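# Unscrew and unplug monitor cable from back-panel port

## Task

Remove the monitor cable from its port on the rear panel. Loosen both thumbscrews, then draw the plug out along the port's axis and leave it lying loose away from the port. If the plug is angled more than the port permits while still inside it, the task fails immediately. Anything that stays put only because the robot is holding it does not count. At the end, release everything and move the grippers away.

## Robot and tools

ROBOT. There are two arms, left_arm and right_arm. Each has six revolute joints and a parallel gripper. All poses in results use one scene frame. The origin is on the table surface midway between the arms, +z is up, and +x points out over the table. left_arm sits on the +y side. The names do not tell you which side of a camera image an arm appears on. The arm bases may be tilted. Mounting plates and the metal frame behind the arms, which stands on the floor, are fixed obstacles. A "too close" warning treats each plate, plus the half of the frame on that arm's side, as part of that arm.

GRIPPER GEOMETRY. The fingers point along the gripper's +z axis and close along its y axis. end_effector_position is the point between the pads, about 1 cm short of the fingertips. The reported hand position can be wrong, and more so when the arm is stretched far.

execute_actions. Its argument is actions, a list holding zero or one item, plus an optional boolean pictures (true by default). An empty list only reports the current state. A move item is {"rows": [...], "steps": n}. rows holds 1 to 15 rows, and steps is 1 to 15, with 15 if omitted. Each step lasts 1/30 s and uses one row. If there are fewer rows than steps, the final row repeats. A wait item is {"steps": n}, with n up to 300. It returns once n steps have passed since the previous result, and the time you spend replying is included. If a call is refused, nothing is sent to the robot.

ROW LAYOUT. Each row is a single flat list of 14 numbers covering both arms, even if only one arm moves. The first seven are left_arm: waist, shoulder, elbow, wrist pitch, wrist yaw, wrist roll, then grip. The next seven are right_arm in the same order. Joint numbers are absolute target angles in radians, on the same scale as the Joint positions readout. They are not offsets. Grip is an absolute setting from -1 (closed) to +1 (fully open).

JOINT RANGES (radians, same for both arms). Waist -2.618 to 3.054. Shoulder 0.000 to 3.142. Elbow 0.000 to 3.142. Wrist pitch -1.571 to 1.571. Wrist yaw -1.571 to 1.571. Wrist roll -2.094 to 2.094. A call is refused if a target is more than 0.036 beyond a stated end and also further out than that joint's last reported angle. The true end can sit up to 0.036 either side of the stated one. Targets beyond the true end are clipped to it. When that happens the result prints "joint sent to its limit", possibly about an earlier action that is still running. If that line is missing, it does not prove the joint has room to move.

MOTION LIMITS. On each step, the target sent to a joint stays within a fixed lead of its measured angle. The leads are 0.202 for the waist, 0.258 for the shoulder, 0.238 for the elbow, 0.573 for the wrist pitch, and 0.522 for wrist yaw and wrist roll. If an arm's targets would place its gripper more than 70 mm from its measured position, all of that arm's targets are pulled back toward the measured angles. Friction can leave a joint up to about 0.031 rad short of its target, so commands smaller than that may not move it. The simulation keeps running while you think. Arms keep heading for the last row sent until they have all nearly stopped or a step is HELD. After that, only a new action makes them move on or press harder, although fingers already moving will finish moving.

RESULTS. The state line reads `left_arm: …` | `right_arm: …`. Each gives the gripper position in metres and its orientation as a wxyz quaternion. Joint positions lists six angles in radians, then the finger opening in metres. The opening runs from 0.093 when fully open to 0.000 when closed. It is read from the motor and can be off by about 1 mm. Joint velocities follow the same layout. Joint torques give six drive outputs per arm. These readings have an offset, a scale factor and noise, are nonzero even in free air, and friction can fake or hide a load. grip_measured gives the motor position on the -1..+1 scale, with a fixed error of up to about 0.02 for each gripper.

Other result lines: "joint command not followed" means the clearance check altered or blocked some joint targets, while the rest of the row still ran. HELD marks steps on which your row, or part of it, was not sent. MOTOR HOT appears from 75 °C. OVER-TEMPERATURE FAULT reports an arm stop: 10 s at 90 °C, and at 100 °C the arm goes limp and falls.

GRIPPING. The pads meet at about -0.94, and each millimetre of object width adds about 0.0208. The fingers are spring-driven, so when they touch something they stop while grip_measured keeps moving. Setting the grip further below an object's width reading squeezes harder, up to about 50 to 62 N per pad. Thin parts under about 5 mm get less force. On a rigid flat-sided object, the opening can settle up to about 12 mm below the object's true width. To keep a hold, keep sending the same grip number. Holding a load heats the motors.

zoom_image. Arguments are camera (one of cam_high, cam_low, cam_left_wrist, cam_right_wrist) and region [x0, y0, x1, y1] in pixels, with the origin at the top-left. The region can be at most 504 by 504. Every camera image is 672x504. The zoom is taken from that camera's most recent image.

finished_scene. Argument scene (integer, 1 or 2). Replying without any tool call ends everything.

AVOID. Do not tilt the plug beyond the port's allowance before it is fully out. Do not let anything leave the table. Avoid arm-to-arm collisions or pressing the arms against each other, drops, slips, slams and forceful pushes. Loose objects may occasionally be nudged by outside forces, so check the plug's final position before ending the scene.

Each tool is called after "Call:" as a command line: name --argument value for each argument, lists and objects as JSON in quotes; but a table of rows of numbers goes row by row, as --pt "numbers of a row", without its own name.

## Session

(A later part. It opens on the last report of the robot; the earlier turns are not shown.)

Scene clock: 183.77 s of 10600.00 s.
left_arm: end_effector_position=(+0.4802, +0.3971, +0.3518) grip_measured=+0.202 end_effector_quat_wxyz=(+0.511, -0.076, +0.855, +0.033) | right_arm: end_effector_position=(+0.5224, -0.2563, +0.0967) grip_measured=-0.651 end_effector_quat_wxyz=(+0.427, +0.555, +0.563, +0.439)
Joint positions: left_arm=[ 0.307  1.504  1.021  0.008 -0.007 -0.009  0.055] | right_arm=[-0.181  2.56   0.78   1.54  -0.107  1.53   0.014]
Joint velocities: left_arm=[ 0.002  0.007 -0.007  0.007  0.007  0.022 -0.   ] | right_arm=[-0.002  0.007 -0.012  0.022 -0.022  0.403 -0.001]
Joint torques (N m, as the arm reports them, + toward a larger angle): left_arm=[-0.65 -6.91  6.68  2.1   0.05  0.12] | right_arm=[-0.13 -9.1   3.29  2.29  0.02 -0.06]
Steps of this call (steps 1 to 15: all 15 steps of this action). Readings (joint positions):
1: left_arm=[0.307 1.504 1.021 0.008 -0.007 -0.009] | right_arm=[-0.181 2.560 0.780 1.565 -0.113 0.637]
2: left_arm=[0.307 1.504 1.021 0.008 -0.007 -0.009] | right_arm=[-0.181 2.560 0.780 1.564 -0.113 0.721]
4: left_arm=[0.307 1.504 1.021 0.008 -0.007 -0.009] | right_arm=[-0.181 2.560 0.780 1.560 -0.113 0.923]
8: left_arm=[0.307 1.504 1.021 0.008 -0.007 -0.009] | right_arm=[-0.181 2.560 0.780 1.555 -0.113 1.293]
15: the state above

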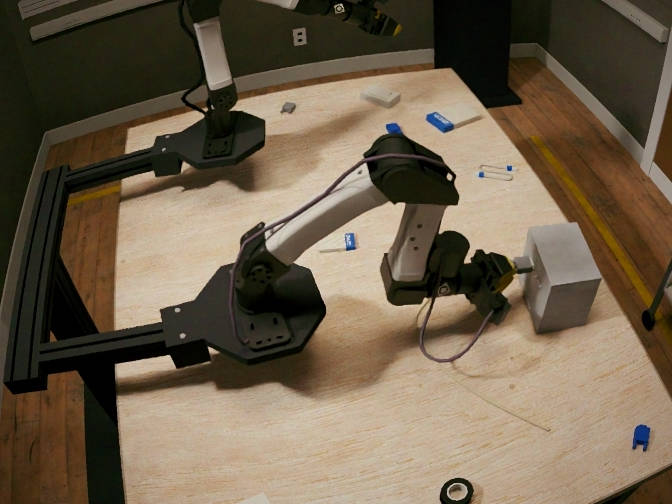

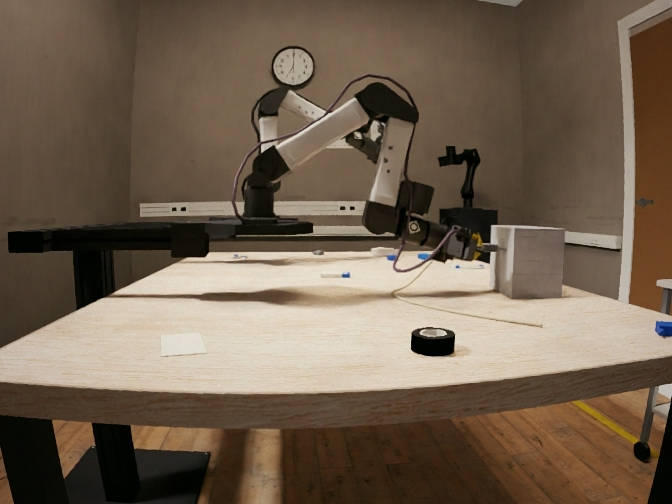

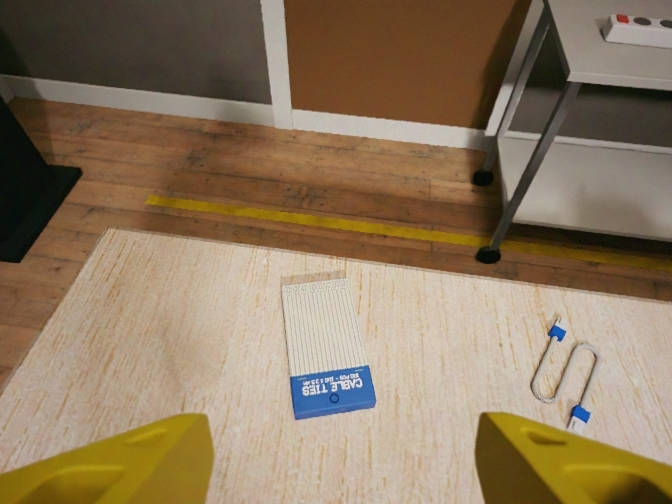

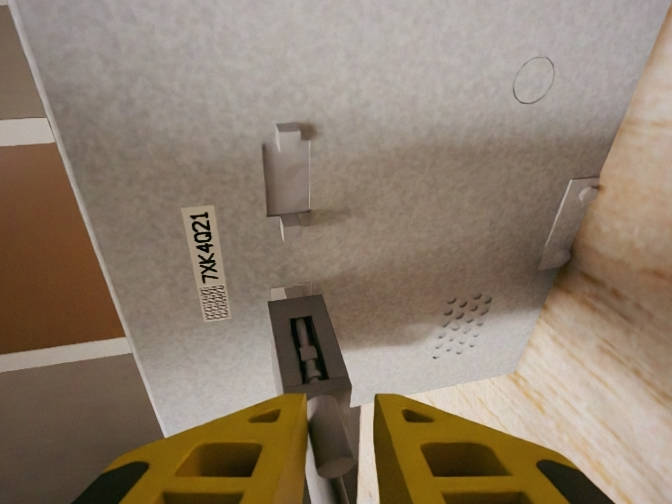

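Still backing out (20 strokes so far); another batch.

Call:
execute_actions --actions '[{"rows":[[0.3,1.5,1,0,0,0,0.2,-0.18,2.55,0.78,1.55,-0.11,1.6,-0.92],[0.3,1.5,1,0,0,0,0.2,-0.18,2.55,0.78,1.55,-0.11,0.3,-0.92]],"steps":11}]' --pictures false

Call:
execute_actions --actions '[{"rows":[[0.3,1.5,1,0,0,0,0.2,-0.18,2.55,0.78,1.55,-0.11,0.63,-0.65],[0.3,1.5,1,0,0,0,0.2,-0.18,2.55,0.78,1.55,-0.11,1.93,-0.65]],"steps":11}]' --pictures false

Call:
execute_actions --actions '[{"rows":[[0.3,1.5,1,0,0,0,0.2,-0.18,2.55,0.78,1.55,-0.11,1.6,-0.92],[0.3,1.5,1,0,0,0,0.2,-0.18,2.55,0.78,1.55,-0.11,0.3,-0.92]],"steps":11}]' --pictures false

Call:
execute_actions --actions '[{"rows":[[0.3,1.5,1,0,0,0,0.2,-0.18,2.55,0.78,1.55,-0.11,0.63,-0.65],[0.3,1.5,1,0,0,0,0.2,-0.18,2.55,0.78,1.55,-0.11,1.93,-0.65]],"steps":11}]' --pictures false

Call:
execute_actions --actions '[{"rows":[[0.3,1.5,1,0,0,0,0.2,-0.18,2.55,0.78,1.55,-0.11,1.6,-0.92],[0.3,1.5,1,0,0,0,0.2,-0.18,2.55,0.78,1.55,-0.11,0.3,-0.92]],"steps":11}]' --pictures false

Call:
execute_actions --actions '[{"rows":[[0.3,1.5,1,0,0,0,0.2,-0.18,2.55,0.78,1.55,-0.11,0.63,-0.65],[0.3,1.5,1,0,0,0,0.2,-0.18,2.55,0.78,1.55,-0.11,1.93,-0.65]],"steps":11}]' --pictures false

Call:
execute_actions --actions '[{"rows":[[0.3,1.5,1,0,0,0,0.2,-0.18,2.55,0.78,1.55,-0.11,1.6,-0.92],[0.3,1.5,1,0,0,0,0.2,-0.18,2.55,0.78,1.55,-0.11,0.3,-0.92]],"steps":11}]' --pictures false

Call:
execute_actions --actions '[{"rows":[[0.3,1.5,1,0,0,0,0.2,-0.18,2.55,0.78,1.55,-0.11,0.63,-0.65],[0.3,1.5,1,0,0,0,0.2,-0.18,2.55,0.78,1.55,-0.11,1.93,-0.65]],"steps":11}]' --pictures false

Call:
execute_actions --actions '[{"rows":[[0.3,1.5,1,0,0,0,0.2,-0.18,2.55,0.78,1.55,-0.11,1.6,-0.92],[0.3,1.5,1,0,0,0,0.2,-0.18,2.55,0.78,1.55,-0.11,0.3,-0.92]],"steps":11}]' --pictures false

Call:
execute_actions --actions '[{"rows":[[0.3,1.5,1,0,0,0,0.2,-0.18,2.55,0.78,1.55,-0.11,0.63,-0.65],[0.3,1.5,1,0,0,0,0.2,-0.18,2.55,0.78,1.55,-0.11,1.93,-0.65]],"steps":11}]' --pictures false

Call:
execute_actions --actions '[{"rows":[[0.3,1.5,1,0,0,0,0.2,-0.18,2.55,0.78,1.55,-0.11,1.6,-0.92],[0.3,1.5,1,0,0,0,0.2,-0.18,2.55,0.78,1.55,-0.11,0.3,-0.92]],"steps":11}]' --pictures false

Call:
execute_actions --actions '[{"rows":[[0.3,1.5,1,0,0,0,0.2,-0.18,2.55,0.78,1.55,-0.11,0.63,-0.65],[0.3,1.5,1,0,0,0,0.2,-0.18,2.55,0.78,1.55,-0.11,1.93,-0.65]],"steps":11}]' --pictures false

Call:
execute_actions --actions '[{"rows":[[0.3,1.5,1,0,0,0,0.2,-0.18,2.55,0.78,1.55,-0.11,1.6,-0.92],[0.3,1.5,1,0,0,0,0.2,-0.18,2.55,0.78,1.55,-0.11,0.3,-0.92]],"steps":11}]' --pictures false

Call:
execute_actions --actions '[{"rows":[[0.3,1.5,1,0,0,0,0.2,-0.18,2.55,0.78,1.55,-0.11,0.63,-0.65],[0.3,1.5,1,0,0,0,0.2,-0.18,2.55,0.78,1.55,-0.11,1.6,-0.65]]}]'

Call:
zoom_image --camera "cam_right_wrist" --region '[220,270,460,504]'

Scene clock: 199.47 s of 10600.00 s.
left_arm: end_effector_position=(+0.4802, +0.3971, +0.3518) grip_measured=+0.202 end_effector_quat_wxyz=(+0.511, -0.076, +0.855, +0.033) | right_arm: end_effector_position=(+0.5239, -0.2557, +0.1024) grip_measured=-0.908 end_effector_quat_wxyz=(+0.583, +0.252, +0.742, +0.214)
Joint positions: left_arm=[ 0.307  1.504  1.021  0.008 -0.007 -0.009  0.055] | right_arm=[-0.181  2.558  0.78   1.561 -0.111  0.634  0.002]
Joint velocities: left_arm=[ 0.007  0.002  0.002  0.022 -0.081 -0.066 -0.001] | right_arm=[ 0.012  0.012  0.002  0.037 -0.066 -2.103  0.   ]
Joint torques (N m, as the arm reports them, + toward a larger angle): left_arm=[-0.54 -6.77  6.59  2.12  0.02  0.13] | right_arm=[ 0.21 -9.6   3.26  1.88  0.16 -0.3 ]
Steps of this call (steps 1 to 30: the robot went on to your last target; steps 31 to 90: nothing new was sent; then 12.33 s passed at rest; steps 91 to 101: all 11 steps of this action). Readings (joint positions):
91: left_arm=[0.307 1.504 1.021 0.008 -0.007 -0.009] | right_arm=[-0.181 2.560 0.780 1.540 -0.103 1.591]
92: left_arm=[0.307 1.504 1.021 0.008 -0.007 -0.009] | right_arm=[-0.181 2.558 0.780 1.545 -0.103 1.506]
94: left_arm=[0.307 1.504 1.021 0.008 -0.007 -0.009] | right_arm=[-0.181 2.558 0.780 1.548 -0.103 1.306]
98: left_arm=[0.307 1.504 1.021 0.008 -0.007 -0.009] | right_arm=[-0.181 2.558 0.780 1.557 -0.106 0.910]
101: the state above

Scene clock: 199.83 s of 10600.00 s.
left_arm: end_effector_position=(+0.4802, +0.3971, +0.3518) grip_measured=+0.202 end_effector_quat_wxyz=(+0.511, -0.076, +0.855, +0.033) | right_arm: end_effector_position=(+0.5230, -0.2565, +0.0986) grip_measured=-0.651 end_effector_quat_wxyz=(+0.415, +0.571, +0.544, +0.453)
Joint positions: left_arm=[ 0.307  1.504  1.021  0.008 -0.007 -0.009  0.055] | right_arm=[-0.181  2.558  0.78   1.545 -0.106  1.591  0.014]
Joint velocities: left_arm=[ 0.012 -0.002  0.007  0.022 -0.022  0.037  0.   ] | right_arm=[-0.037 -0.002  0.007 -0.256  0.051  2.234 -0.001]
Joint torques (N m, as the arm reports them, + toward a larger angle): left_arm=[-0.59 -6.99  6.68  2.08  0.04  0.14] | right_arm=[ 0.09 -9.78  3.41  2.48  0.01 -0.08]
Steps of this call (steps 1 to 11: all 11 steps of this action). Readings (joint positions):
1: left_arm=[0.307 1.504 1.021 0.008 -0.007 -0.009] | right_arm=[-0.180 2.558 0.780 1.563 -0.111 0.622]
2: left_arm=[0.307 1.504 1.021 0.008 -0.007 -0.009] | right_arm=[-0.180 2.558 0.780 1.563 -0.111 0.706]
4: left_arm=[0.307 1.504 1.021 0.008 -0.007 -0.009] | right_arm=[-0.180 2.558 0.780 1.558 -0.111 0.907]
8: left_arm=[0.307 1.504 1.021 0.008 -0.007 -0.009] | right_arm=[-0.180 2.558 0.780 1.555 -0.111 1.310]
11: the state above

Scene clock: 200.20 s of 10600.00 s.
left_arm: end_effector_position=(+0.4802, +0.3971, +0.3518) grip_measured=+0.202 end_effector_quat_wxyz=(+0.511, -0.076, +0.855, +0.033) | right_arm: end_effector_position=(+0.5240, -0.2557, +0.1025) grip_measured=-0.908 end_effector_quat_wxyz=(+0.582, +0.256, +0.741, +0.218)
Joint positions: left_arm=[ 0.307  1.504  1.021  0.008 -0.007 -0.009  0.055] | right_arm=[-0.182  2.557  0.78   1.56  -0.113  0.645  0.002]
Joint velocities: left_arm=[-0.012 -0.012 -0.002  0.037  0.066 -0.007  0.001] | right_arm=[ 0.027  0.002  0.007  0.022 -0.022 -2.264 -0.   ]
Joint torques (N m, as the arm reports them, + toward a larger angle): left_arm=[-0.61 -7.02  6.59  2.08  0.05  0.13] | right_arm=[ -0.45 -10.01   3.31   1.98   0.2   -0.18]
Steps of this call (steps 1 to 11: all 11 steps of this action). Readings (joint positions):
1: left_arm=[0.307 1.504 1.021 0.008 -0.007 -0.009] | right_arm=[-0.182 2.558 0.780 1.539 -0.105 1.606]
2: left_arm=[0.307 1.504 1.021 0.008 -0.007 -0.009] | right_arm=[-0.182 2.557 0.780 1.543 -0.105 1.521]
4: left_arm=[0.307 1.504 1.021 0.008 -0.007 -0.009] | right_arm=[-0.182 2.557 0.780 1.546 -0.105 1.321]
8: left_arm=[0.307 1.504 1.021 0.008 -0.007 -0.009] | right_arm=[-0.182 2.557 0.780 1.555 -0.109 0.925]
11: the state above

Scene clock: 200.57 s of 10600.00 s.
left_arm: end_effector_position=(+0.4802, +0.3971, +0.3518) grip_measured=+0.202 end_effector_quat_wxyz=(+0.511, -0.076, +0.855, +0.033) | right_arm: end_effector_position=(+0.5231, -0.2566, +0.0989) grip_measured=-0.651 end_effector_quat_wxyz=(+0.414, +0.572, +0.543, +0.455)
Joint positions: left_arm=[ 0.307  1.504  1.021  0.008 -0.007 -0.009  0.055] | right_arm=[-0.182  2.557  0.78   1.545 -0.108  1.598  0.014]
Joint velocities: left_arm=[ 0.012 -0.002 -0.012 -0.007  0.037  0.022  0.001] | right_arm=[-0.022 -0.012  0.012 -0.242  0.11   2.132 -0.   ]
Joint torques (N m, as the arm reports them, + toward a larger angle): left_arm=[-0.58 -6.95  6.55  2.05  0.06  0.11] | right_arm=[ 0.09 -9.86  3.45  2.57 -0.11 -0.06]
Steps of this call (steps 1 to 11: all 11 steps of this action). Readings (joint positions):
1: left_arm=[0.307 1.504 1.021 0.008 -0.007 -0.009] | right_arm=[-0.181 2.557 0.780 1.561 -0.113 0.631]
2: left_arm=[0.307 1.504 1.021 0.008 -0.007 -0.009] | right_arm=[-0.181 2.557 0.780 1.561 -0.113 0.715]
4: left_arm=[0.307 1.504 1.021 0.008 -0.007 -0.009] | right_arm=[-0.181 2.557 0.780 1.558 -0.113 0.917]
8: left_arm=[0.307 1.504 1.021 0.008 -0.007 -0.009] | right_arm=[-0.181 2.557 0.780 1.555 -0.113 1.319]
11: the state above

Scene clock: 200.93 s of 10600.00 s.
left_arm: end_effector_position=(+0.4802, +0.3971, +0.3518) grip_measured=+0.202 end_effector_quat_wxyz=(+0.511, -0.076, +0.855, +0.033) | right_arm: end_effector_position=(+0.5240, -0.2557, +0.1025) grip_measured=-0.908 end_effector_quat_wxyz=(+0.581, +0.258, +0.740, +0.219)
Joint positions: left_arm=[ 0.307  1.504  1.021  0.008 -0.007 -0.009  0.055] | right_arm=[-0.182  2.557  0.78   1.56  -0.113  0.649  0.002]
Joint velocities: left_arm=[-0.012  0.012  0.007  0.022 -0.051  0.037 -0.001] | right_arm=[ 0.012 -0.002  0.002  0.037 -0.066 -2.293 -0.   ]
Joint torques (N m, as the arm reports them, + toward a larger angle): left_arm=[-0.5  -6.93  6.59  2.08  0.05  0.13] | right_arm=[-0.19 -9.84  3.19  1.95  0.09 -0.28]
Steps of this call (steps 1 to 11: all 11 steps of this action). Readings (joint positions):
1: left_arm=[0.307 1.504 1.021 0.008 -0.007 -0.009] | right_arm=[-0.182 2.557 0.780 1.539 -0.106 1.611]
2: left_arm=[0.307 1.504 1.021 0.008 -0.007 -0.009] | right_arm=[-0.183 2.557 0.780 1.542 -0.105 1.526]
4: left_arm=[0.307 1.504 1.021 0.008 -0.007 -0.009] | right_arm=[-0.183 2.557 0.780 1.546 -0.105 1.326]
8: left_arm=[0.307 1.504 1.021 0.008 -0.007 -0.009] | right_arm=[-0.183 2.557 0.780 1.555 -0.109 0.930]
11: the state above

Scene clock: 201.30 s of 10600.00 s.
left_arm: end_effector_position=(+0.4802, +0.3971, +0.3518) grip_measured=+0.202 end_effector_quat_wxyz=(+0.511, -0.076, +0.855, +0.033) | right_arm: end_effector_position=(+0.5231, -0.2565, +0.0988) grip_measured=-0.651 end_effector_quat_wxyz=(+0.413, +0.573, +0.542, +0.455)
Joint positions: left_arm=[ 0.307  1.504  1.021  0.008 -0.007 -0.009  0.055] | right_arm=[-0.182  2.557  0.78   1.545 -0.108  1.6    0.014]
Joint velocities: left_arm=[-0.002  0.007  0.007  0.007 -0.051 -0.037 -0.   ] | right_arm=[-0.017  0.007 -0.017 -0.256  0.066  2.029 -0.   ]
Joint torques (N m, as the arm reports them, + toward a larger angle): left_arm=[-0.61 -6.98  6.64  2.11  0.04  0.13] | right_arm=[-0.07 -9.8   3.35  2.59 -0.08  0.03]
Steps of this call (steps 1 to 11: all 11 steps of this action). Readings (joint positions):
1: left_arm=[0.307 1.504 1.021 0.008 -0.007 -0.009] | right_arm=[-0.181 2.557 0.780 1.561 -0.113 0.634]
2: left_arm=[0.307 1.504 1.021 0.008 -0.007 -0.009] | right_arm=[-0.181 2.557 0.780 1.561 -0.113 0.719]
4: left_arm=[0.307 1.504 1.021 0.008 -0.007 -0.009] | right_arm=[-0.181 2.557 0.780 1.557 -0.113 0.920]
8: left_arm=[0.307 1.504 1.021 0.008 -0.007 -0.009] | right_arm=[-0.181 2.557 0.780 1.555 -0.113 1.322]
11: the state above

Scene clock: 201.67 s of 10600.00 s.
left_arm: end_effector_position=(+0.4802, +0.3971, +0.3518) grip_measured=+0.202 end_effector_quat_wxyz=(+0.511, -0.076, +0.855, +0.033) | right_arm: end_effector_position=(+0.5240, -0.2558, +0.1026) grip_measured=-0.908 end_effector_quat_wxyz=(+0.581, +0.258, +0.740, +0.219)
Joint positions: left_arm=[ 0.307  1.504  1.021  0.008 -0.007 -0.009  0.055] | right_arm=[-0.182  2.557  0.78   1.56  -0.113  0.651  0.002]
Joint velocities: left_arm=[ 0.007 -0.002 -0.007  0.007 -0.066 -0.007 -0.001] | right_arm=[ 0.012 -0.022  0.002  0.037 -0.022 -2.249 -0.   ]
Joint torques (N m, as the arm reports them, + toward a larger angle): left_arm=[-0.62 -6.99  6.65  2.09  0.05  0.12] | right_arm=[-0.12 -9.8   3.34  1.92  0.16 -0.25]
Steps of this call (steps 1 to 11: all 11 steps of this action). Readings (joint positions):
1: left_arm=[0.307 1.504 1.021 0.008 -0.007 -0.009] | right_arm=[-0.182 2.557 0.780 1.538 -0.105 1.613]
2: left_arm=[0.307 1.504 1.021 0.008 -0.007 -0.009] | right_arm=[-0.183 2.557 0.780 1.542 -0.105 1.528]
4: left_arm=[0.307 1.504 1.021 0.008 -0.007 -0.009] | right_arm=[-0.183 2.557 0.780 1.546 -0.105 1.328]
8: left_arm=[0.307 1.504 1.021 0.008 -0.007 -0.009] | right_arm=[-0.183 2.557 0.780 1.555 -0.109 0.932]
11: the state above

Scene clock: 202.03 s of 10600.00 s.
left_arm: end_effector_position=(+0.4802, +0.3971, +0.3518) grip_measured=+0.202 end_effector_quat_wxyz=(+0.511, -0.076, +0.855, +0.033) | right_arm: end_effector_position=(+0.5231, -0.2566, +0.0989) grip_measured=-0.651 end_effector_quat_wxyz=(+0.413, +0.573, +0.542, +0.455)
Joint positions: left_arm=[ 0.307  1.504  1.021  0.008 -0.007 -0.009  0.055] | right_arm=[-0.182  2.557  0.78   1.544 -0.108  1.601  0.014]
Joint velocities: left_arm=[-0.007  0.002  0.012 -0.007  0.051  0.022  0.   ] | right_arm=[-0.017 -0.007  0.027 -0.198  0.139  2.088 -0.001]
Joint torques (N m, as the arm reports them, + toward a larger angle): left_arm=[-0.57 -7.    6.69  2.1   0.05  0.14] | right_arm=[ 0.11 -9.82  3.52  2.46 -0.14 -0.12]
Steps of this call (steps 1 to 11: all 11 steps of this action). Readings (joint positions):
1: left_arm=[0.307 1.504 1.021 0.008 -0.007 -0.009] | right_arm=[-0.181 2.557 0.780 1.561 -0.113 0.636]
2: left_arm=[0.307 1.504 1.021 0.008 -0.007 -0.009] | right_arm=[-0.181 2.557 0.780 1.561 -0.113 0.720]
4: left_arm=[0.307 1.504 1.021 0.008 -0.007 -0.009] | right_arm=[-0.181 2.557 0.780 1.557 -0.113 0.922]
8: left_arm=[0.307 1.504 1.021 0.008 -0.007 -0.009] | right_arm=[-0.181 2.557 0.780 1.555 -0.113 1.324]
11: the state above

Scene clock: 202.40 s of 10600.00 s.
left_arm: end_effector_position=(+0.4802, +0.3971, +0.3518) grip_measured=+0.202 end_effector_quat_wxyz=(+0.511, -0.076, +0.855, +0.033) | right_arm: end_effector_position=(+0.5240, -0.2557, +0.1026) grip_measured=-0.908 end_effector_quat_wxyz=(+0.581, +0.258, +0.740, +0.219)
Joint positions: left_arm=[ 0.307  1.504  1.021  0.008 -0.007 -0.009  0.055] | right_arm=[-0.182  2.557  0.78   1.56  -0.113  0.651  0.002]
Joint velocities: left_arm=[-0.012 -0.002 -0.017 -0.081 -0.022  0.007  0.   ] | right_arm=[ 0.042 -0.012  0.002  0.066  0.022 -2.249 -0.001]
Joint torques (N m, as the arm reports them, + toward a larger angle): left_arm=[-0.6  -7.04  6.57  2.1   0.05  0.12] | right_arm=[-0.1  -9.74  3.18  1.95  0.17 -0.29]
Steps of this call (steps 1 to 11: all 11 steps of this action). Readings (joint positions):
1: left_arm=[0.307 1.504 1.021 0.008 -0.007 -0.009] | right_arm=[-0.182 2.557 0.780 1.538 -0.105 1.614]
2: left_arm=[0.307 1.504 1.021 0.008 -0.007 -0.009] | right_arm=[-0.183 2.557 0.780 1.541 -0.105 1.529]
4: left_arm=[0.307 1.504 1.021 0.008 -0.007 -0.009] | right_arm=[-0.183 2.557 0.780 1.546 -0.105 1.329]
8: left_arm=[0.307 1.504 1.021 0.008 -0.007 -0.009] | right_arm=[-0.183 2.557 0.780 1.555 -0.109 0.933]
11: the state above

Scene clock: 202.77 s of 10600.00 s.
left_arm: end_effector_position=(+0.4802, +0.3971, +0.3518) grip_measured=+0.202 end_effector_quat_wxyz=(+0.511, -0.076, +0.855, +0.033) | right_arm: end_effector_position=(+0.5231, -0.2566, +0.0989) grip_measured=-0.651 end_effector_quat_wxyz=(+0.413, +0.573, +0.542, +0.455)
Joint positions: left_arm=[ 0.307  1.504  1.021  0.008 -0.007 -0.009  0.055] | right_arm=[-0.182  2.557  0.78   1.544 -0.108  1.601  0.014]
Joint velocities: left_arm=[ 0.007 -0.012 -0.012 -0.037 -0.007  0.022  0.001] | right_arm=[-0.007 -0.007 -0.012 -0.256  0.081  2.176 -0.001]
Joint torques (N m, as the arm reports them, + toward a larger angle): left_arm=[-0.61 -7.09  6.63  2.08  0.04  0.12] | right_arm=[ 0.34 -9.82  3.23  2.54 -0.03 -0.06]
Steps of this call (steps 1 to 11: all 11 steps of this action). Readings (joint positions):
1: left_arm=[0.307 1.504 1.021 0.008 -0.007 -0.009] | right_arm=[-0.181 2.557 0.780 1.561 -0.113 0.636]
2: left_arm=[0.307 1.504 1.021 0.008 -0.007 -0.009] | right_arm=[-0.181 2.557 0.780 1.561 -0.113 0.721]
4: left_arm=[0.307 1.504 1.021 0.008 -0.007 -0.009] | right_arm=[-0.181 2.557 0.780 1.557 -0.113 0.922]
8: left_arm=[0.307 1.504 1.021 0.008 -0.007 -0.009] | right_arm=[-0.181 2.557 0.780 1.555 -0.113 1.324]
11: the state above

Scene clock: 203.13 s of 10600.00 s.
left_arm: end_effector_position=(+0.4802, +0.3971, +0.3518) grip_measured=+0.202 end_effector_quat_wxyz=(+0.511, -0.076, +0.855, +0.033) | right_arm: end_effector_position=(+0.5240, -0.2558, +0.1026) grip_measured=-0.908 end_effector_quat_wxyz=(+0.581, +0.258, +0.740, +0.219)
Joint positions: left_arm=[ 0.307  1.504  1.021  0.008 -0.007 -0.009  0.055] | right_arm=[-0.182  2.557  0.78   1.56  -0.114  0.651  0.002]
Joint velocities: left_arm=[ 0.002 -0.002 -0.007 -0.022 -0.081  0.037 -0.001] | right_arm=[ 0.017  0.002  0.007  0.066 -0.051 -2.234  0.   ]
Joint torques (N m, as the arm reports them, + toward a larger angle): left_arm=[-0.53 -7.    6.68  2.13  0.04  0.13] | right_arm=[ -0.3  -10.     3.42   2.02   0.13  -0.22]
Steps of this call (steps 1 to 11: all 11 steps of this action). Readings (joint positions):
1: left_arm=[0.307 1.504 1.021 0.008 -0.007 -0.009] | right_arm=[-0.182 2.557 0.780 1.538 -0.106 1.614]
2: left_arm=[0.307 1.504 1.021 0.008 -0.007 -0.009] | right_arm=[-0.183 2.557 0.780 1.541 -0.105 1.529]
4: left_arm=[0.307 1.504 1.021 0.008 -0.007 -0.009] | right_arm=[-0.183 2.557 0.780 1.546 -0.105 1.329]
8: left_arm=[0.307 1.504 1.021 0.008 -0.007 -0.009] | right_arm=[-0.183 2.557 0.780 1.555 -0.109 0.933]
11: the state above

Scene clock: 203.50 s of 10600.00 s.
left_arm: end_effector_position=(+0.4802, +0.3971, +0.3518) grip_measured=+0.202 end_effector_quat_wxyz=(+0.511, -0.076, +0.855, +0.033) | right_arm: end_effector_position=(+0.5231, -0.2565, +0.0988) grip_measured=-0.651 end_effector_quat_wxyz=(+0.413, +0.573, +0.542, +0.455)
Joint positions: left_arm=[ 0.307  1.504  1.021  0.008 -0.007 -0.009  0.055] | right_arm=[-0.182  2.557  0.78   1.544 -0.108  1.601  0.014]
Joint velocities: left_arm=[0.002 0.007 0.007 0.037 0.051 0.022 0.   ] | right_arm=[-0.012  0.022 -0.012 -0.212  0.11   2.176  0.   ]
Joint torques (N m, as the arm reports them, + toward a larger angle): left_arm=[-0.52 -6.99  6.62  2.11  0.07  0.13] | right_arm=[ 0.   -9.87  3.2   2.51 -0.04  0.03]
Steps of this call (steps 1 to 11: all 11 steps of this action). Readings (joint positions):
1: left_arm=[0.307 1.504 1.021 0.008 -0.007 -0.009] | right_arm=[-0.182 2.557 0.780 1.561 -0.114 0.636]
2: left_arm=[0.307 1.504 1.021 0.008 -0.007 -0.009] | right_arm=[-0.182 2.557 0.780 1.561 -0.114 0.721]
4: left_arm=[0.307 1.504 1.021 0.008 -0.007 -0.009] | right_arm=[-0.182 2.557 0.780 1.557 -0.114 0.922]
8: left_arm=[0.307 1.504 1.021 0.008 -0.007 -0.009] | right_arm=[-0.182 2.557 0.780 1.555 -0.114 1.324]
11: the state above

Scene clock: 203.87 s of 10600.00 s.
left_arm: end_effector_position=(+0.4802, +0.3971, +0.3518) grip_measured=+0.202 end_effector_quat_wxyz=(+0.511, -0.076, +0.855, +0.033) | right_arm: end_effector_position=(+0.5240, -0.2558, +0.1025) grip_measured=-0.907 end_effector_quat_wxyz=(+0.581, +0.259, +0.740, +0.218)
Joint positions: left_arm=[ 0.307  1.504  1.021  0.008 -0.007 -0.009  0.055] | right_arm=[-0.181  2.557  0.78   1.559 -0.11   0.65   0.002]
Joint velocities: left_arm=[-0.002  0.007 -0.027 -0.022  0.095 -0.022 -0.001] | right_arm=[ 0.007 -0.002 -0.007  0.081 -0.022 -2.293  0.001]
Joint torques (N m, as the arm reports them, + toward a larger angle): left_arm=[-0.59 -6.98  6.64  2.07  0.07  0.11] | right_arm=[-0.3  -9.82  3.19  1.93  0.19 -0.2 ]
Steps of this call (steps 1 to 11: all 11 steps of this action). Readings (joint positions):
1: left_arm=[0.307 1.504 1.021 0.008 -0.007 -0.009] | right_arm=[-0.182 2.557 0.780 1.537 -0.106 1.614]
2: left_arm=[0.307 1.504 1.021 0.008 -0.007 -0.009] | right_arm=[-0.183 2.557 0.780 1.542 -0.106 1.529]
4: left_arm=[0.307 1.504 1.021 0.008 -0.007 -0.009] | right_arm=[-0.183 2.557 0.780 1.546 -0.105 1.329]
8: left_arm=[0.307 1.504 1.021 0.008 -0.007 -0.009] | right_arm=[-0.183 2.557 0.780 1.554 -0.107 0.931]
11: the state above

Scene clock: 204.37 s of 10600.00 s.
left_arm: end_effector_position=(+0.4802, +0.3971, +0.3518) grip_measured=+0.202 end_effector_quat_wxyz=(+0.511, -0.076, +0.855, +0.033) | right_arm: end_effector_position=(+0.5229, -0.2563, +0.0979) grip_measured=-0.651 end_effector_quat_wxyz=(+0.428, +0.555, +0.562, +0.439)
Joint positions: left_arm=[ 0.307  1.504  1.021  0.008 -0.007 -0.009  0.055] | right_arm=[-0.181  2.557  0.78   1.539 -0.105  1.53   0.014]
Joint velocities: left_arm=[ 0.002  0.012  0.012 -0.051 -0.081  0.051  0.   ] | right_arm=[-0.002 -0.007  0.012 -0.095 -0.022  0.418 -0.   ]
Joint torques (N m, as the arm reports them, + toward a larger angle): left_arm=[-0.6  -7.03  6.6   2.08  0.06  0.11] | right_arm=[ 0.01 -9.72  3.44  2.31  0.03 -0.04]
Steps of this call (steps 1 to 15: all 15 steps of this action). Readings (joint positions):
1: left_arm=[0.307 1.504 1.021 0.008 -0.007 -0.009] | right_arm=[-0.181 2.557 0.780 1.560 -0.111 0.635]
2: left_arm=[0.307 1.504 1.021 0.008 -0.007 -0.009] | right_arm=[-0.181 2.557 0.780 1.560 -0.111 0.719]
4: left_arm=[0.307 1.504 1.021 0.008 -0.007 -0.009] | right_arm=[-0.181 2.557 0.780 1.556 -0.111 0.921]
8: left_arm=[0.307 1.504 1.021 0.008 -0.007 -0.009] | right_arm=[-0.181 2.557 0.780 1.554 -0.111 1.292]
15: the state above

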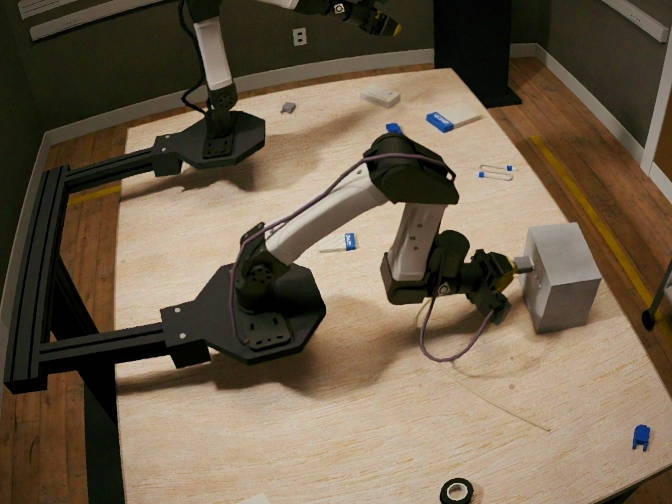

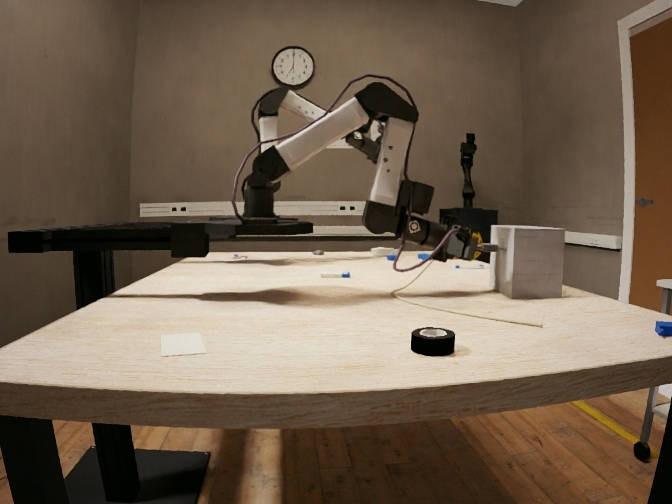

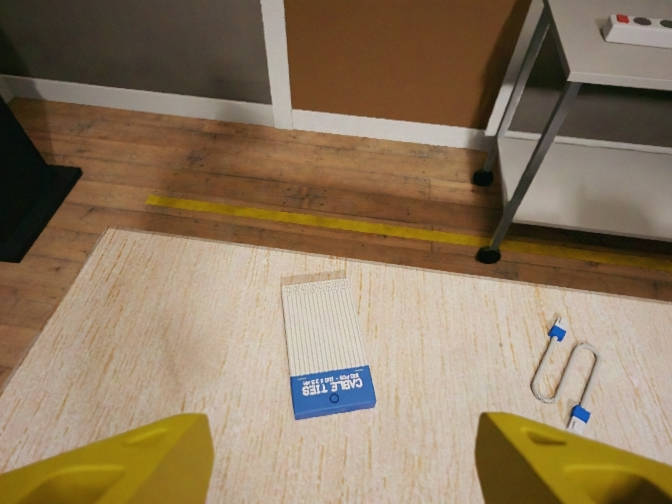

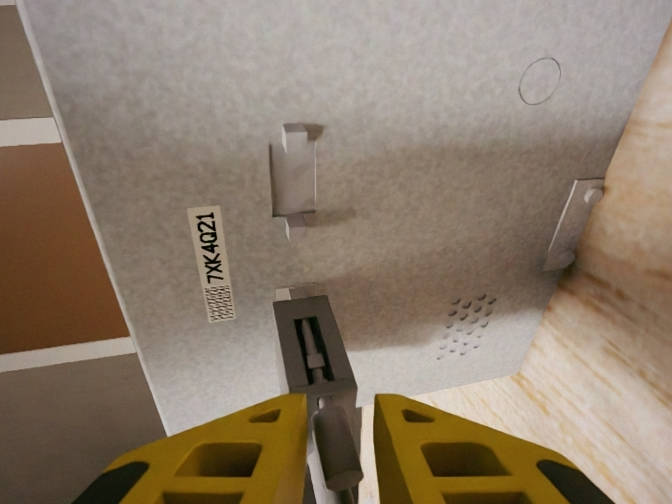

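Region (220, 270, 460, 504) of cam_right_wrist's 672x504 image, scaled by 2.100, with more detail than that image has; it fills the top 491 rows of this view, and the rest is white.

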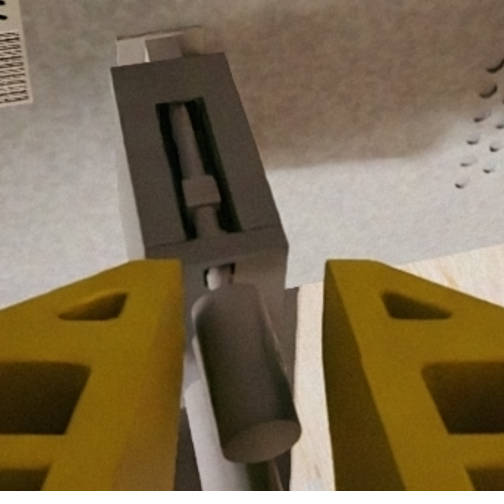

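Call:
execute_actions --actions '[{"rows":[[0.3,1.5,1,0,0,0,0.2,-0.2,2.55,0.78,1.55,0.05,1.5,-0.5]],"steps":10}]' --pictures false

Call:
execute_actions --actions '[{"rows":[[0.3,1.5,1,0,0,0,0.2,-0.2,2.36,0.68,1.55,0.05,1.5,-0.5]],"steps":12}]' --pictures false

Call:
execute_actions --actions '[{"rows":[[0.3,1.5,1,0,0,0,0.2,0.05,2.36,0.68,1.55,0.18,-1.45,-0.5]]}]' --pictures false

Call:
execute_actions --actions '[{"steps":25}]' --pictures false

Call:
execute_actions --actions '[{"rows":[[0.3,1.5,1,0,0,0,0.2,0.05,2.42,0.72,1.55,0.18,-1.45,-0.5],[0.3,1.5,1,0,0,0,0.2,0.05,2.46,0.75,1.55,0.18,-1.45,-0.5],[0.3,1.5,1,0,0,0,0.2,0.05,2.5,0.78,1.55,0.18,-1.45,-0.5],[0.3,1.5,1,0,0,0,0.2,0.05,2.55,0.81,1.55,0.18,-1.45,-0.5],[0.3,1.5,1,0,0,0,0.2,0.05,2.59,0.84,1.55,0.18,-1.45,-0.5]]}]'

Scene clock: 211.33 s of 10600.00 s.
left_arm: end_effector_position=(+0.4802, +0.3971, +0.3518) grip_measured=+0.202 end_effector_quat_wxyz=(+0.511, -0.076, +0.855, +0.033) | right_arm: end_effector_position=(+0.5207, -0.2859, +0.0965) grip_measured=-0.501 end_effector_quat_wxyz=(+0.467, +0.585, +0.534, +0.392)
Joint positions: left_arm=[ 0.307  1.504  1.021  0.008 -0.007 -0.009  0.055] | right_arm=[-0.196  2.557  0.78   1.537  0.027  1.518  0.021]
Joint velocities: left_arm=[0.007 0.012 0.002 0.066 0.022 0.037 0.   ] | right_arm=[-0.017 -0.012  0.007 -0.007  0.125 -0.051 -0.   ]
Joint torques (N m, as the arm reports them, + toward a larger angle): left_arm=[-0.53 -6.93  6.65  2.1   0.08  0.12] | right_arm=[-0.54 -9.74  3.18  2.33  0.17 -0.28]
Steps of this call (steps 1 to 30: the robot went on to your last target; steps 31 to 90: nothing new was sent; then 3.63 s passed at rest; steps 91 to 100: all 10 steps of this action). Readings (joint positions):
91: left_arm=[0.307 1.504 1.021 0.008 -0.007 -0.009] | right_arm=[-0.181 2.557 0.780 1.532 -0.080 1.577]
92: left_arm=[0.307 1.504 1.021 0.008 -0.007 -0.009] | right_arm=[-0.183 2.557 0.780 1.534 -0.056 1.563]
94: left_arm=[0.307 1.504 1.021 0.008 -0.007 -0.009] | right_arm=[-0.190 2.557 0.780 1.535 -0.020 1.543]
98: left_arm=[0.307 1.504 1.021 0.008 -0.007 -0.009] | right_arm=[-0.196 2.557 0.780 1.536 0.018 1.523]
100: the state above

Scene clock: 211.73 s of 10600.00 s.
left_arm: end_effector_position=(+0.4802, +0.3971, +0.3518) grip_measured=+0.202 end_effector_quat_wxyz=(+0.511, -0.076, +0.855, +0.033) | right_arm: end_effector_position=(+0.5221, -0.2899, +0.1727) grip_measured=-0.501 end_effector_quat_wxyz=(+0.512, +0.556, +0.503, +0.420)
Joint positions: left_arm=[ 0.307  1.504  1.021  0.008 -0.007 -0.009  0.055] | right_arm=[-0.196  2.352  0.692  1.554  0.041  1.509  0.021]
Joint velocities: left_arm=[ 0.022 -0.022 -0.002  0.022  0.007 -0.007  0.   ] | right_arm=[-0.007  0.012  0.007 -0.051 -0.022 -0.051 -0.001]
Joint torques (N m, as the arm reports them, + toward a larger angle): left_arm=[-0.62 -6.87  6.57  2.11  0.08  0.13] | right_arm=[-0.73 -8.21  3.    2.1   0.24 -0.22]
Steps of this call (steps 1 to 12: all 12 steps of this action). Readings (joint positions):
1: left_arm=[0.307 1.504 1.021 0.008 -0.007 -0.009] | right_arm=[-0.196 2.532 0.763 1.521 0.029 1.517]
2: left_arm=[0.307 1.504 1.021 0.008 -0.007 -0.009] | right_arm=[-0.196 2.487 0.726 1.508 0.031 1.516]
4: left_arm=[0.307 1.504 1.021 0.008 -0.007 -0.009] | right_arm=[-0.196 2.407 0.692 1.517 0.036 1.514]
8: left_arm=[0.307 1.504 1.021 0.008 -0.007 -0.009] | right_arm=[-0.196 2.352 0.692 1.558 0.039 1.509]
12: the state above

Scene clock: 212.23 s of 10600.00 s.
left_arm: end_effector_position=(+0.4802, +0.3971, +0.3518) grip_measured=+0.202 end_effector_quat_wxyz=(+0.511, -0.076, +0.855, +0.033) | right_arm: end_effector_position=(+0.5228, -0.1910, +0.1741) grip_measured=-0.501 end_effector_quat_wxyz=(+0.662, +0.021, +0.749, +0.001)
Joint positions: left_arm=[ 0.307  1.504  1.021  0.008 -0.007 -0.009  0.055] | right_arm=[0.052 2.352 0.692 1.551 0.167 0.029 0.021]
Joint velocities: left_arm=[-0.007  0.007 -0.002  0.037  0.007 -0.051  0.001] | right_arm=[ 0.007  0.007 -0.002 -0.051  0.022 -2.806 -0.   ]
Joint torques (N m, as the arm reports them, + toward a larger angle): left_arm=[-0.53 -6.95  6.63  2.08  0.08  0.17] | right_arm=[-0.27 -8.34  3.14  2.19  0.19  0.  ]
Steps of this call (steps 1 to 15: all 15 steps of this action). Readings (joint positions):
1: left_arm=[0.307 1.504 1.021 0.008 -0.007 -0.009] | right_arm=[-0.174 2.352 0.692 1.552 0.075 1.425]
2: left_arm=[0.307 1.504 1.021 0.008 -0.007 -0.009] | right_arm=[-0.131 2.352 0.692 1.551 0.107 1.328]
4: left_arm=[0.307 1.504 1.021 0.008 -0.007 -0.009] | right_arm=[-0.014 2.352 0.692 1.551 0.131 1.129]
8: left_arm=[0.307 1.504 1.021 0.008 -0.007 -0.009] | right_arm=[0.081 2.352 0.692 1.551 0.135 0.728]
15: the state above

Scene clock: 213.07 s of 10600.00 s.
left_arm: end_effector_position=(+0.4802, +0.3971, +0.3518) grip_measured=+0.202 end_effector_quat_wxyz=(+0.511, -0.076, +0.855, +0.033) | right_arm: end_effector_position=(+0.5227, -0.1920, +0.1741) grip_measured=-0.501 end_effector_quat_wxyz=(+0.493, -0.482, +0.574, -0.442)
Joint positions: left_arm=[ 0.307  1.504  1.021  0.008 -0.007 -0.009  0.055] | right_arm=[ 0.052  2.352  0.692  1.55   0.172 -1.43   0.021]
Joint velocities: left_arm=[-0.012 -0.012 -0.007 -0.007 -0.007  0.007  0.   ] | right_arm=[-0.012  0.007  0.007 -0.037 -0.066 -0.168 -0.   ]
Joint torques (N m, as the arm reports them, + toward a larger angle): left_arm=[-0.49 -6.96  6.59  2.09  0.05  0.16] | right_arm=[-0.43 -8.12  3.08  2.11  0.22 -0.03]
Steps of this call (steps 1 to 25: the robot went on to your last target). Readings (joint positions):
1: left_arm=[0.307 1.504 1.021 0.008 -0.007 -0.009] | right_arm=[0.052 2.352 0.692 1.551 0.167 -0.071]
2: left_arm=[0.307 1.504 1.021 0.008 -0.007 -0.009] | right_arm=[0.052 2.352 0.692 1.551 0.169 -0.172]
4: left_arm=[0.307 1.504 1.021 0.008 -0.007 -0.009] | right_arm=[0.052 2.352 0.692 1.551 0.170 -0.372]
8: left_arm=[0.307 1.504 1.021 0.008 -0.007 -0.009] | right_arm=[0.052 2.352 0.692 1.551 0.171 -0.774]
25: the state above

Scene clock: 213.57 s of 10600.00 s.
left_arm: end_effector_position=(+0.4802, +0.3971, +0.3518) grip_measured=+0.202 end_effector_quat_wxyz=(+0.511, -0.076, +0.855, +0.033) | right_arm: end_effector_position=(+0.5267, -0.1895, +0.0899) grip_measured=-0.501 end_effector_quat_wxyz=(+0.448, -0.519, +0.596, -0.418)
Joint positions: left_arm=[ 0.307  1.504  1.021  0.008 -0.007 -0.009  0.055] | right_arm=[ 0.052  2.598  0.821  1.538  0.172 -1.445  0.021]
Joint velocities: left_arm=[ 0.012 -0.007 -0.002  0.022  0.066  0.037  0.001] | right_arm=[-0.007  0.017 -0.022 -0.037  0.037 -0.037  0.   ]
Joint torques (N m, as the arm reports them, + toward a larger angle): left_arm=[-0.47 -6.98  6.76  2.12  0.06  0.14] | right_arm=[ -0.23 -10.23   5.24   2.28   0.2   -0.04]
Steps of this call (steps 1 to 15: all 15 steps of this action). Readings (joint positions):
1: left_arm=[0.307 1.504 1.021 0.008 -0.007 -0.009] | right_arm=[0.052 2.359 0.694 1.555 0.172 -1.433]
2: left_arm=[0.307 1.504 1.021 0.008 -0.007 -0.009] | right_arm=[0.052 2.378 0.706 1.562 0.172 -1.435]
4: left_arm=[0.307 1.504 1.021 0.008 -0.007 -0.009] | right_arm=[0.052 2.446 0.755 1.569 0.172 -1.438]
8: left_arm=[0.307 1.504 1.021 0.008 -0.007 -0.009] | right_arm=[0.052 2.582 0.821 1.548 0.172 -1.443]
15: the state above

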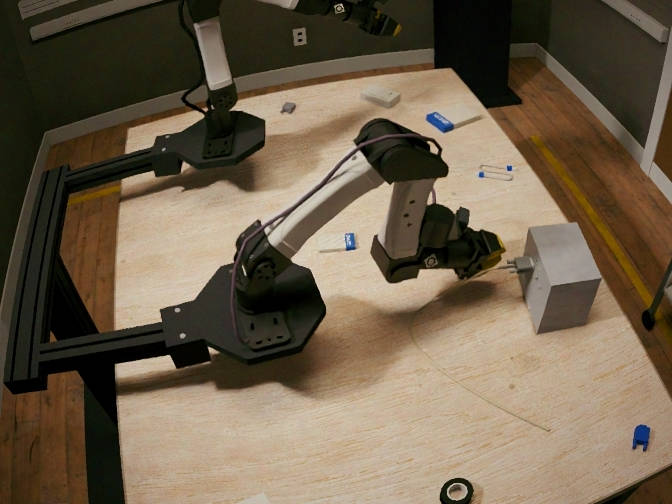

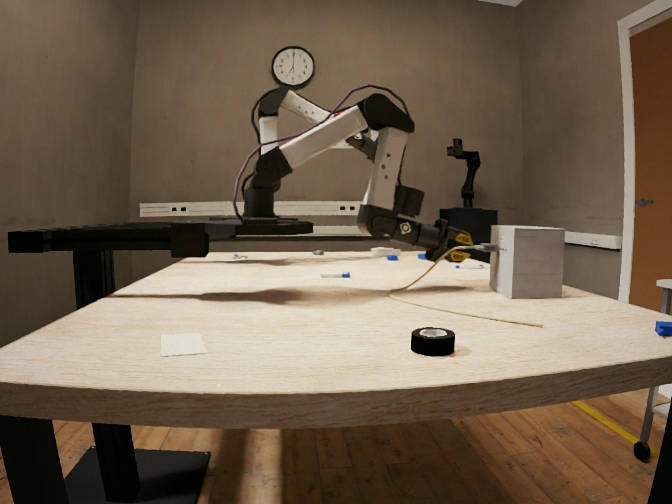

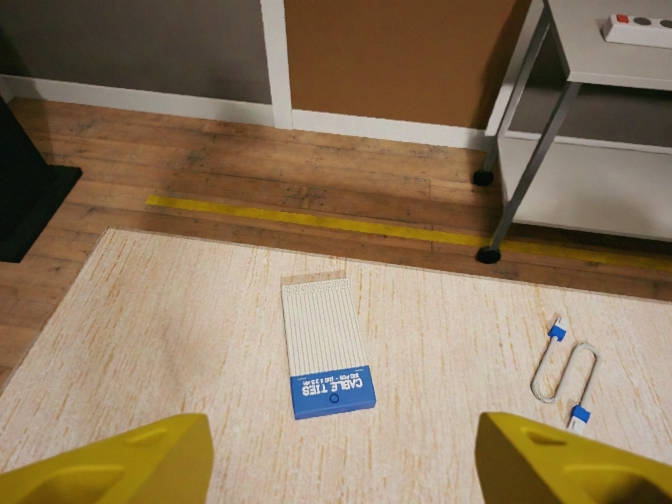

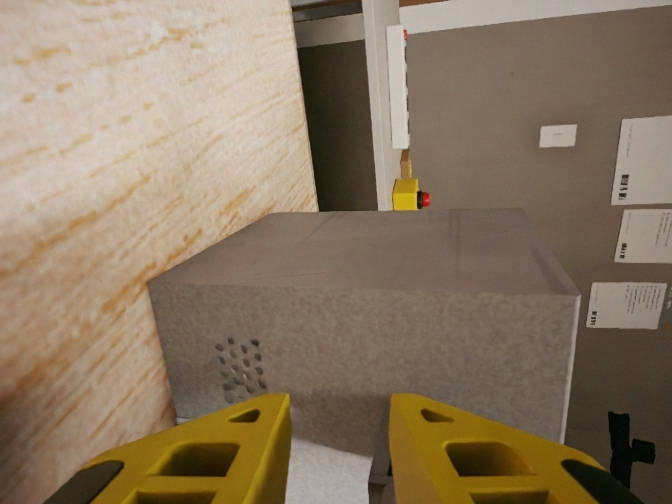

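Call:
execute_actions --actions '[{"rows":[[0.3,1.5,1,0,0,0,0.2,0.05,2.572,0.84,1.55,0.2,-1.45,-0.5],[0.3,1.5,1,0,0,0,0.2,0.05,2.572,0.84,1.55,0.2,-1.45,-0.5],[0.3,1.5,1,0,0,0,0.2,0.05,2.572,0.84,1.55,0.25,-1.45,-0.5],[0.3,1.5,1,0,0,0,0.2,0.05,2.572,0.84,1.55,0.38,-1.45,-0.5]]}]' --pictures false

Call:
execute_actions --actions '[{"steps":10}]'

Call:
zoom_image --camera "cam_high" --region '[470,230,550,290]'

Scene clock: 217.30 s of 10600.00 s.
left_arm: end_effector_position=(+0.4802, +0.3971, +0.3518) grip_measured=+0.202 end_effector_quat_wxyz=(+0.511, -0.076, +0.855, +0.033) | right_arm: end_effector_position=(+0.5273, -0.2133, +0.0981) grip_measured=-0.501 end_effector_quat_wxyz=(+0.412, -0.477, +0.621, -0.466)
Joint positions: left_arm=[ 0.307  1.504  1.021  0.008 -0.007 -0.009  0.055] | right_arm=[ 0.058  2.586  0.825  1.54   0.332 -1.445  0.021]
Joint velocities: left_arm=[-0.002 -0.012  0.002 -0.037  0.051  0.007 -0.   ] | right_arm=[-0.017  0.007 -0.017  0.007  0.022 -0.051  0.   ]
Joint torques (N m, as the arm reports them, + toward a larger angle): left_arm=[-0.59 -6.91  6.65  2.08  0.05  0.12] | right_arm=[ -0.7  -10.69   4.59   2.29   0.64  -0.03]
Steps of this call (steps 1 to 15: the robot went on to your last target; steps 16 to 90: nothing new was sent; then 0.23 s passed at rest; steps 91 to 105: all 15 steps of this action). Readings (joint positions):
91: left_arm=[0.307 1.504 1.021 0.008 -0.007 -0.009] | right_arm=[0.052 2.597 0.821 1.538 0.175 -1.445]
92: left_arm=[0.307 1.504 1.021 0.008 -0.007 -0.009] | right_arm=[0.052 2.596 0.821 1.538 0.177 -1.445]
94: left_arm=[0.307 1.504 1.021 0.008 -0.007 -0.009] | right_arm=[0.053 2.591 0.821 1.538 0.216 -1.445]
98: left_arm=[0.307 1.504 1.021 0.008 -0.007 -0.009] | right_arm=[0.053 2.586 0.821 1.540 0.302 -1.445]
105: the state above

Scene clock: 217.63 s of 10600.00 s.
left_arm: end_effector_position=(+0.4802, +0.3971, +0.3518) grip_measured=+0.202 end_effector_quat_wxyz=(+0.511, -0.076, +0.855, +0.033) | right_arm: end_effector_position=(+0.5274, -0.2137, +0.0983) grip_measured=-0.501 end_effector_quat_wxyz=(+0.412, -0.476, +0.621, -0.467)
Joint positions: left_arm=[ 0.307  1.504  1.021  0.008 -0.007 -0.009  0.055] | right_arm=[ 0.058  2.586  0.826  1.54   0.336 -1.445  0.021]
Joint velocities: left_arm=[-0.002  0.007  0.007 -0.022 -0.022 -0.007 -0.   ] | right_arm=[-0.012  0.012 -0.002 -0.022 -0.081  0.037  0.   ]
Joint torques (N m, as the arm reports them, + toward a larger angle): left_arm=[-0.59 -6.93  6.61  2.1   0.03  0.11] | right_arm=[ -0.75 -10.48   4.7    2.2    0.67   0.  ]
Steps of this call (steps 1 to 10: the robot went on to your last target). Readings (joint positions):
1: left_arm=[0.307 1.504 1.021 0.008 -0.007 -0.009] | right_arm=[0.058 2.586 0.825 1.540 0.333 -1.445]
2: left_arm=[0.307 1.504 1.021 0.008 -0.007 -0.009] | right_arm=[0.058 2.586 0.825 1.540 0.334 -1.445]
4: left_arm=[0.307 1.504 1.021 0.008 -0.007 -0.009] | right_arm=[0.058 2.586 0.825 1.540 0.335 -1.445]
8: left_arm=[0.307 1.504 1.021 0.008 -0.007 -0.009] | right_arm=[0.058 2.586 0.825 1.540 0.336 -1.445]
10: the state above

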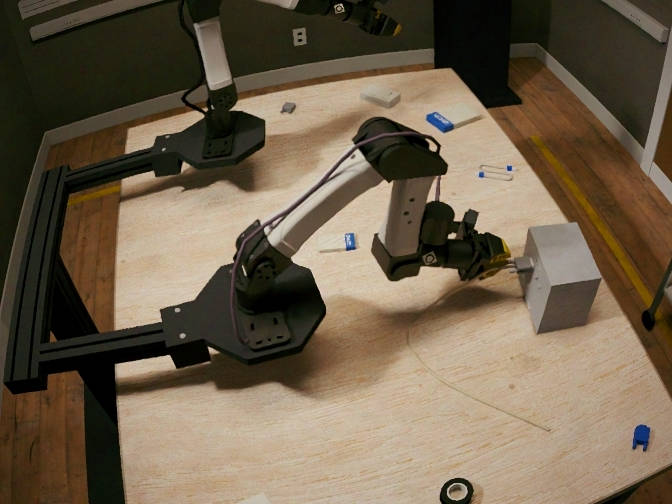

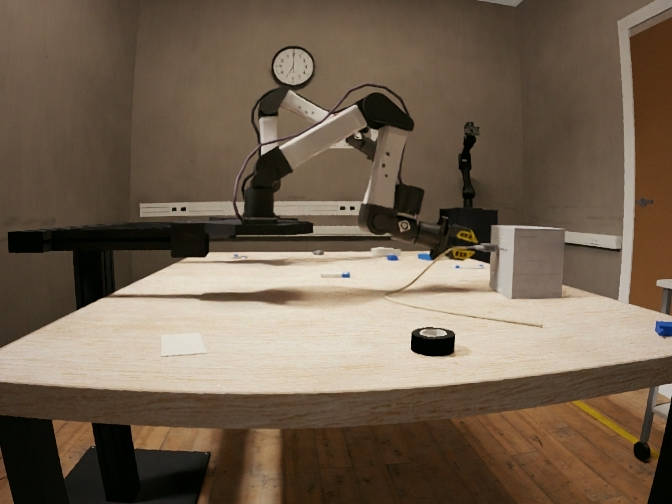

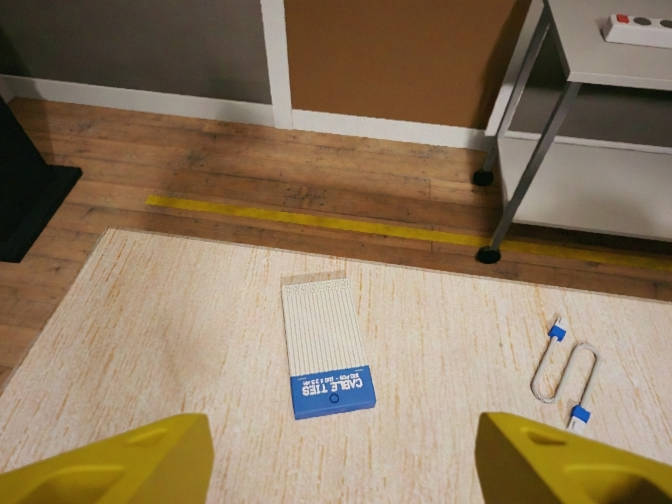

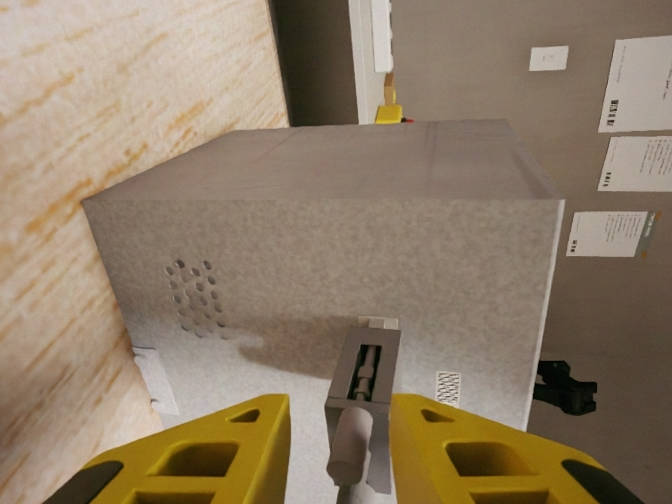

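Region (470, 230, 550, 290) of cam_high's 672x504 image, scaled by 6.300, with more detail than that image has; it fills the top 378 rows of this view, and the rest is white.

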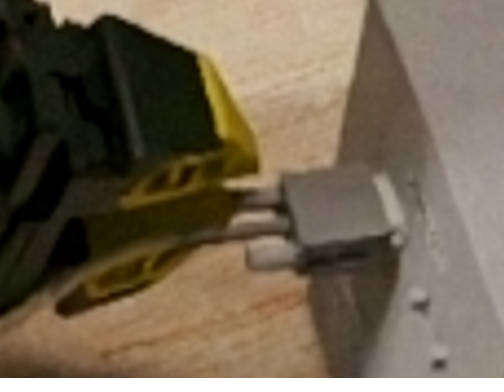

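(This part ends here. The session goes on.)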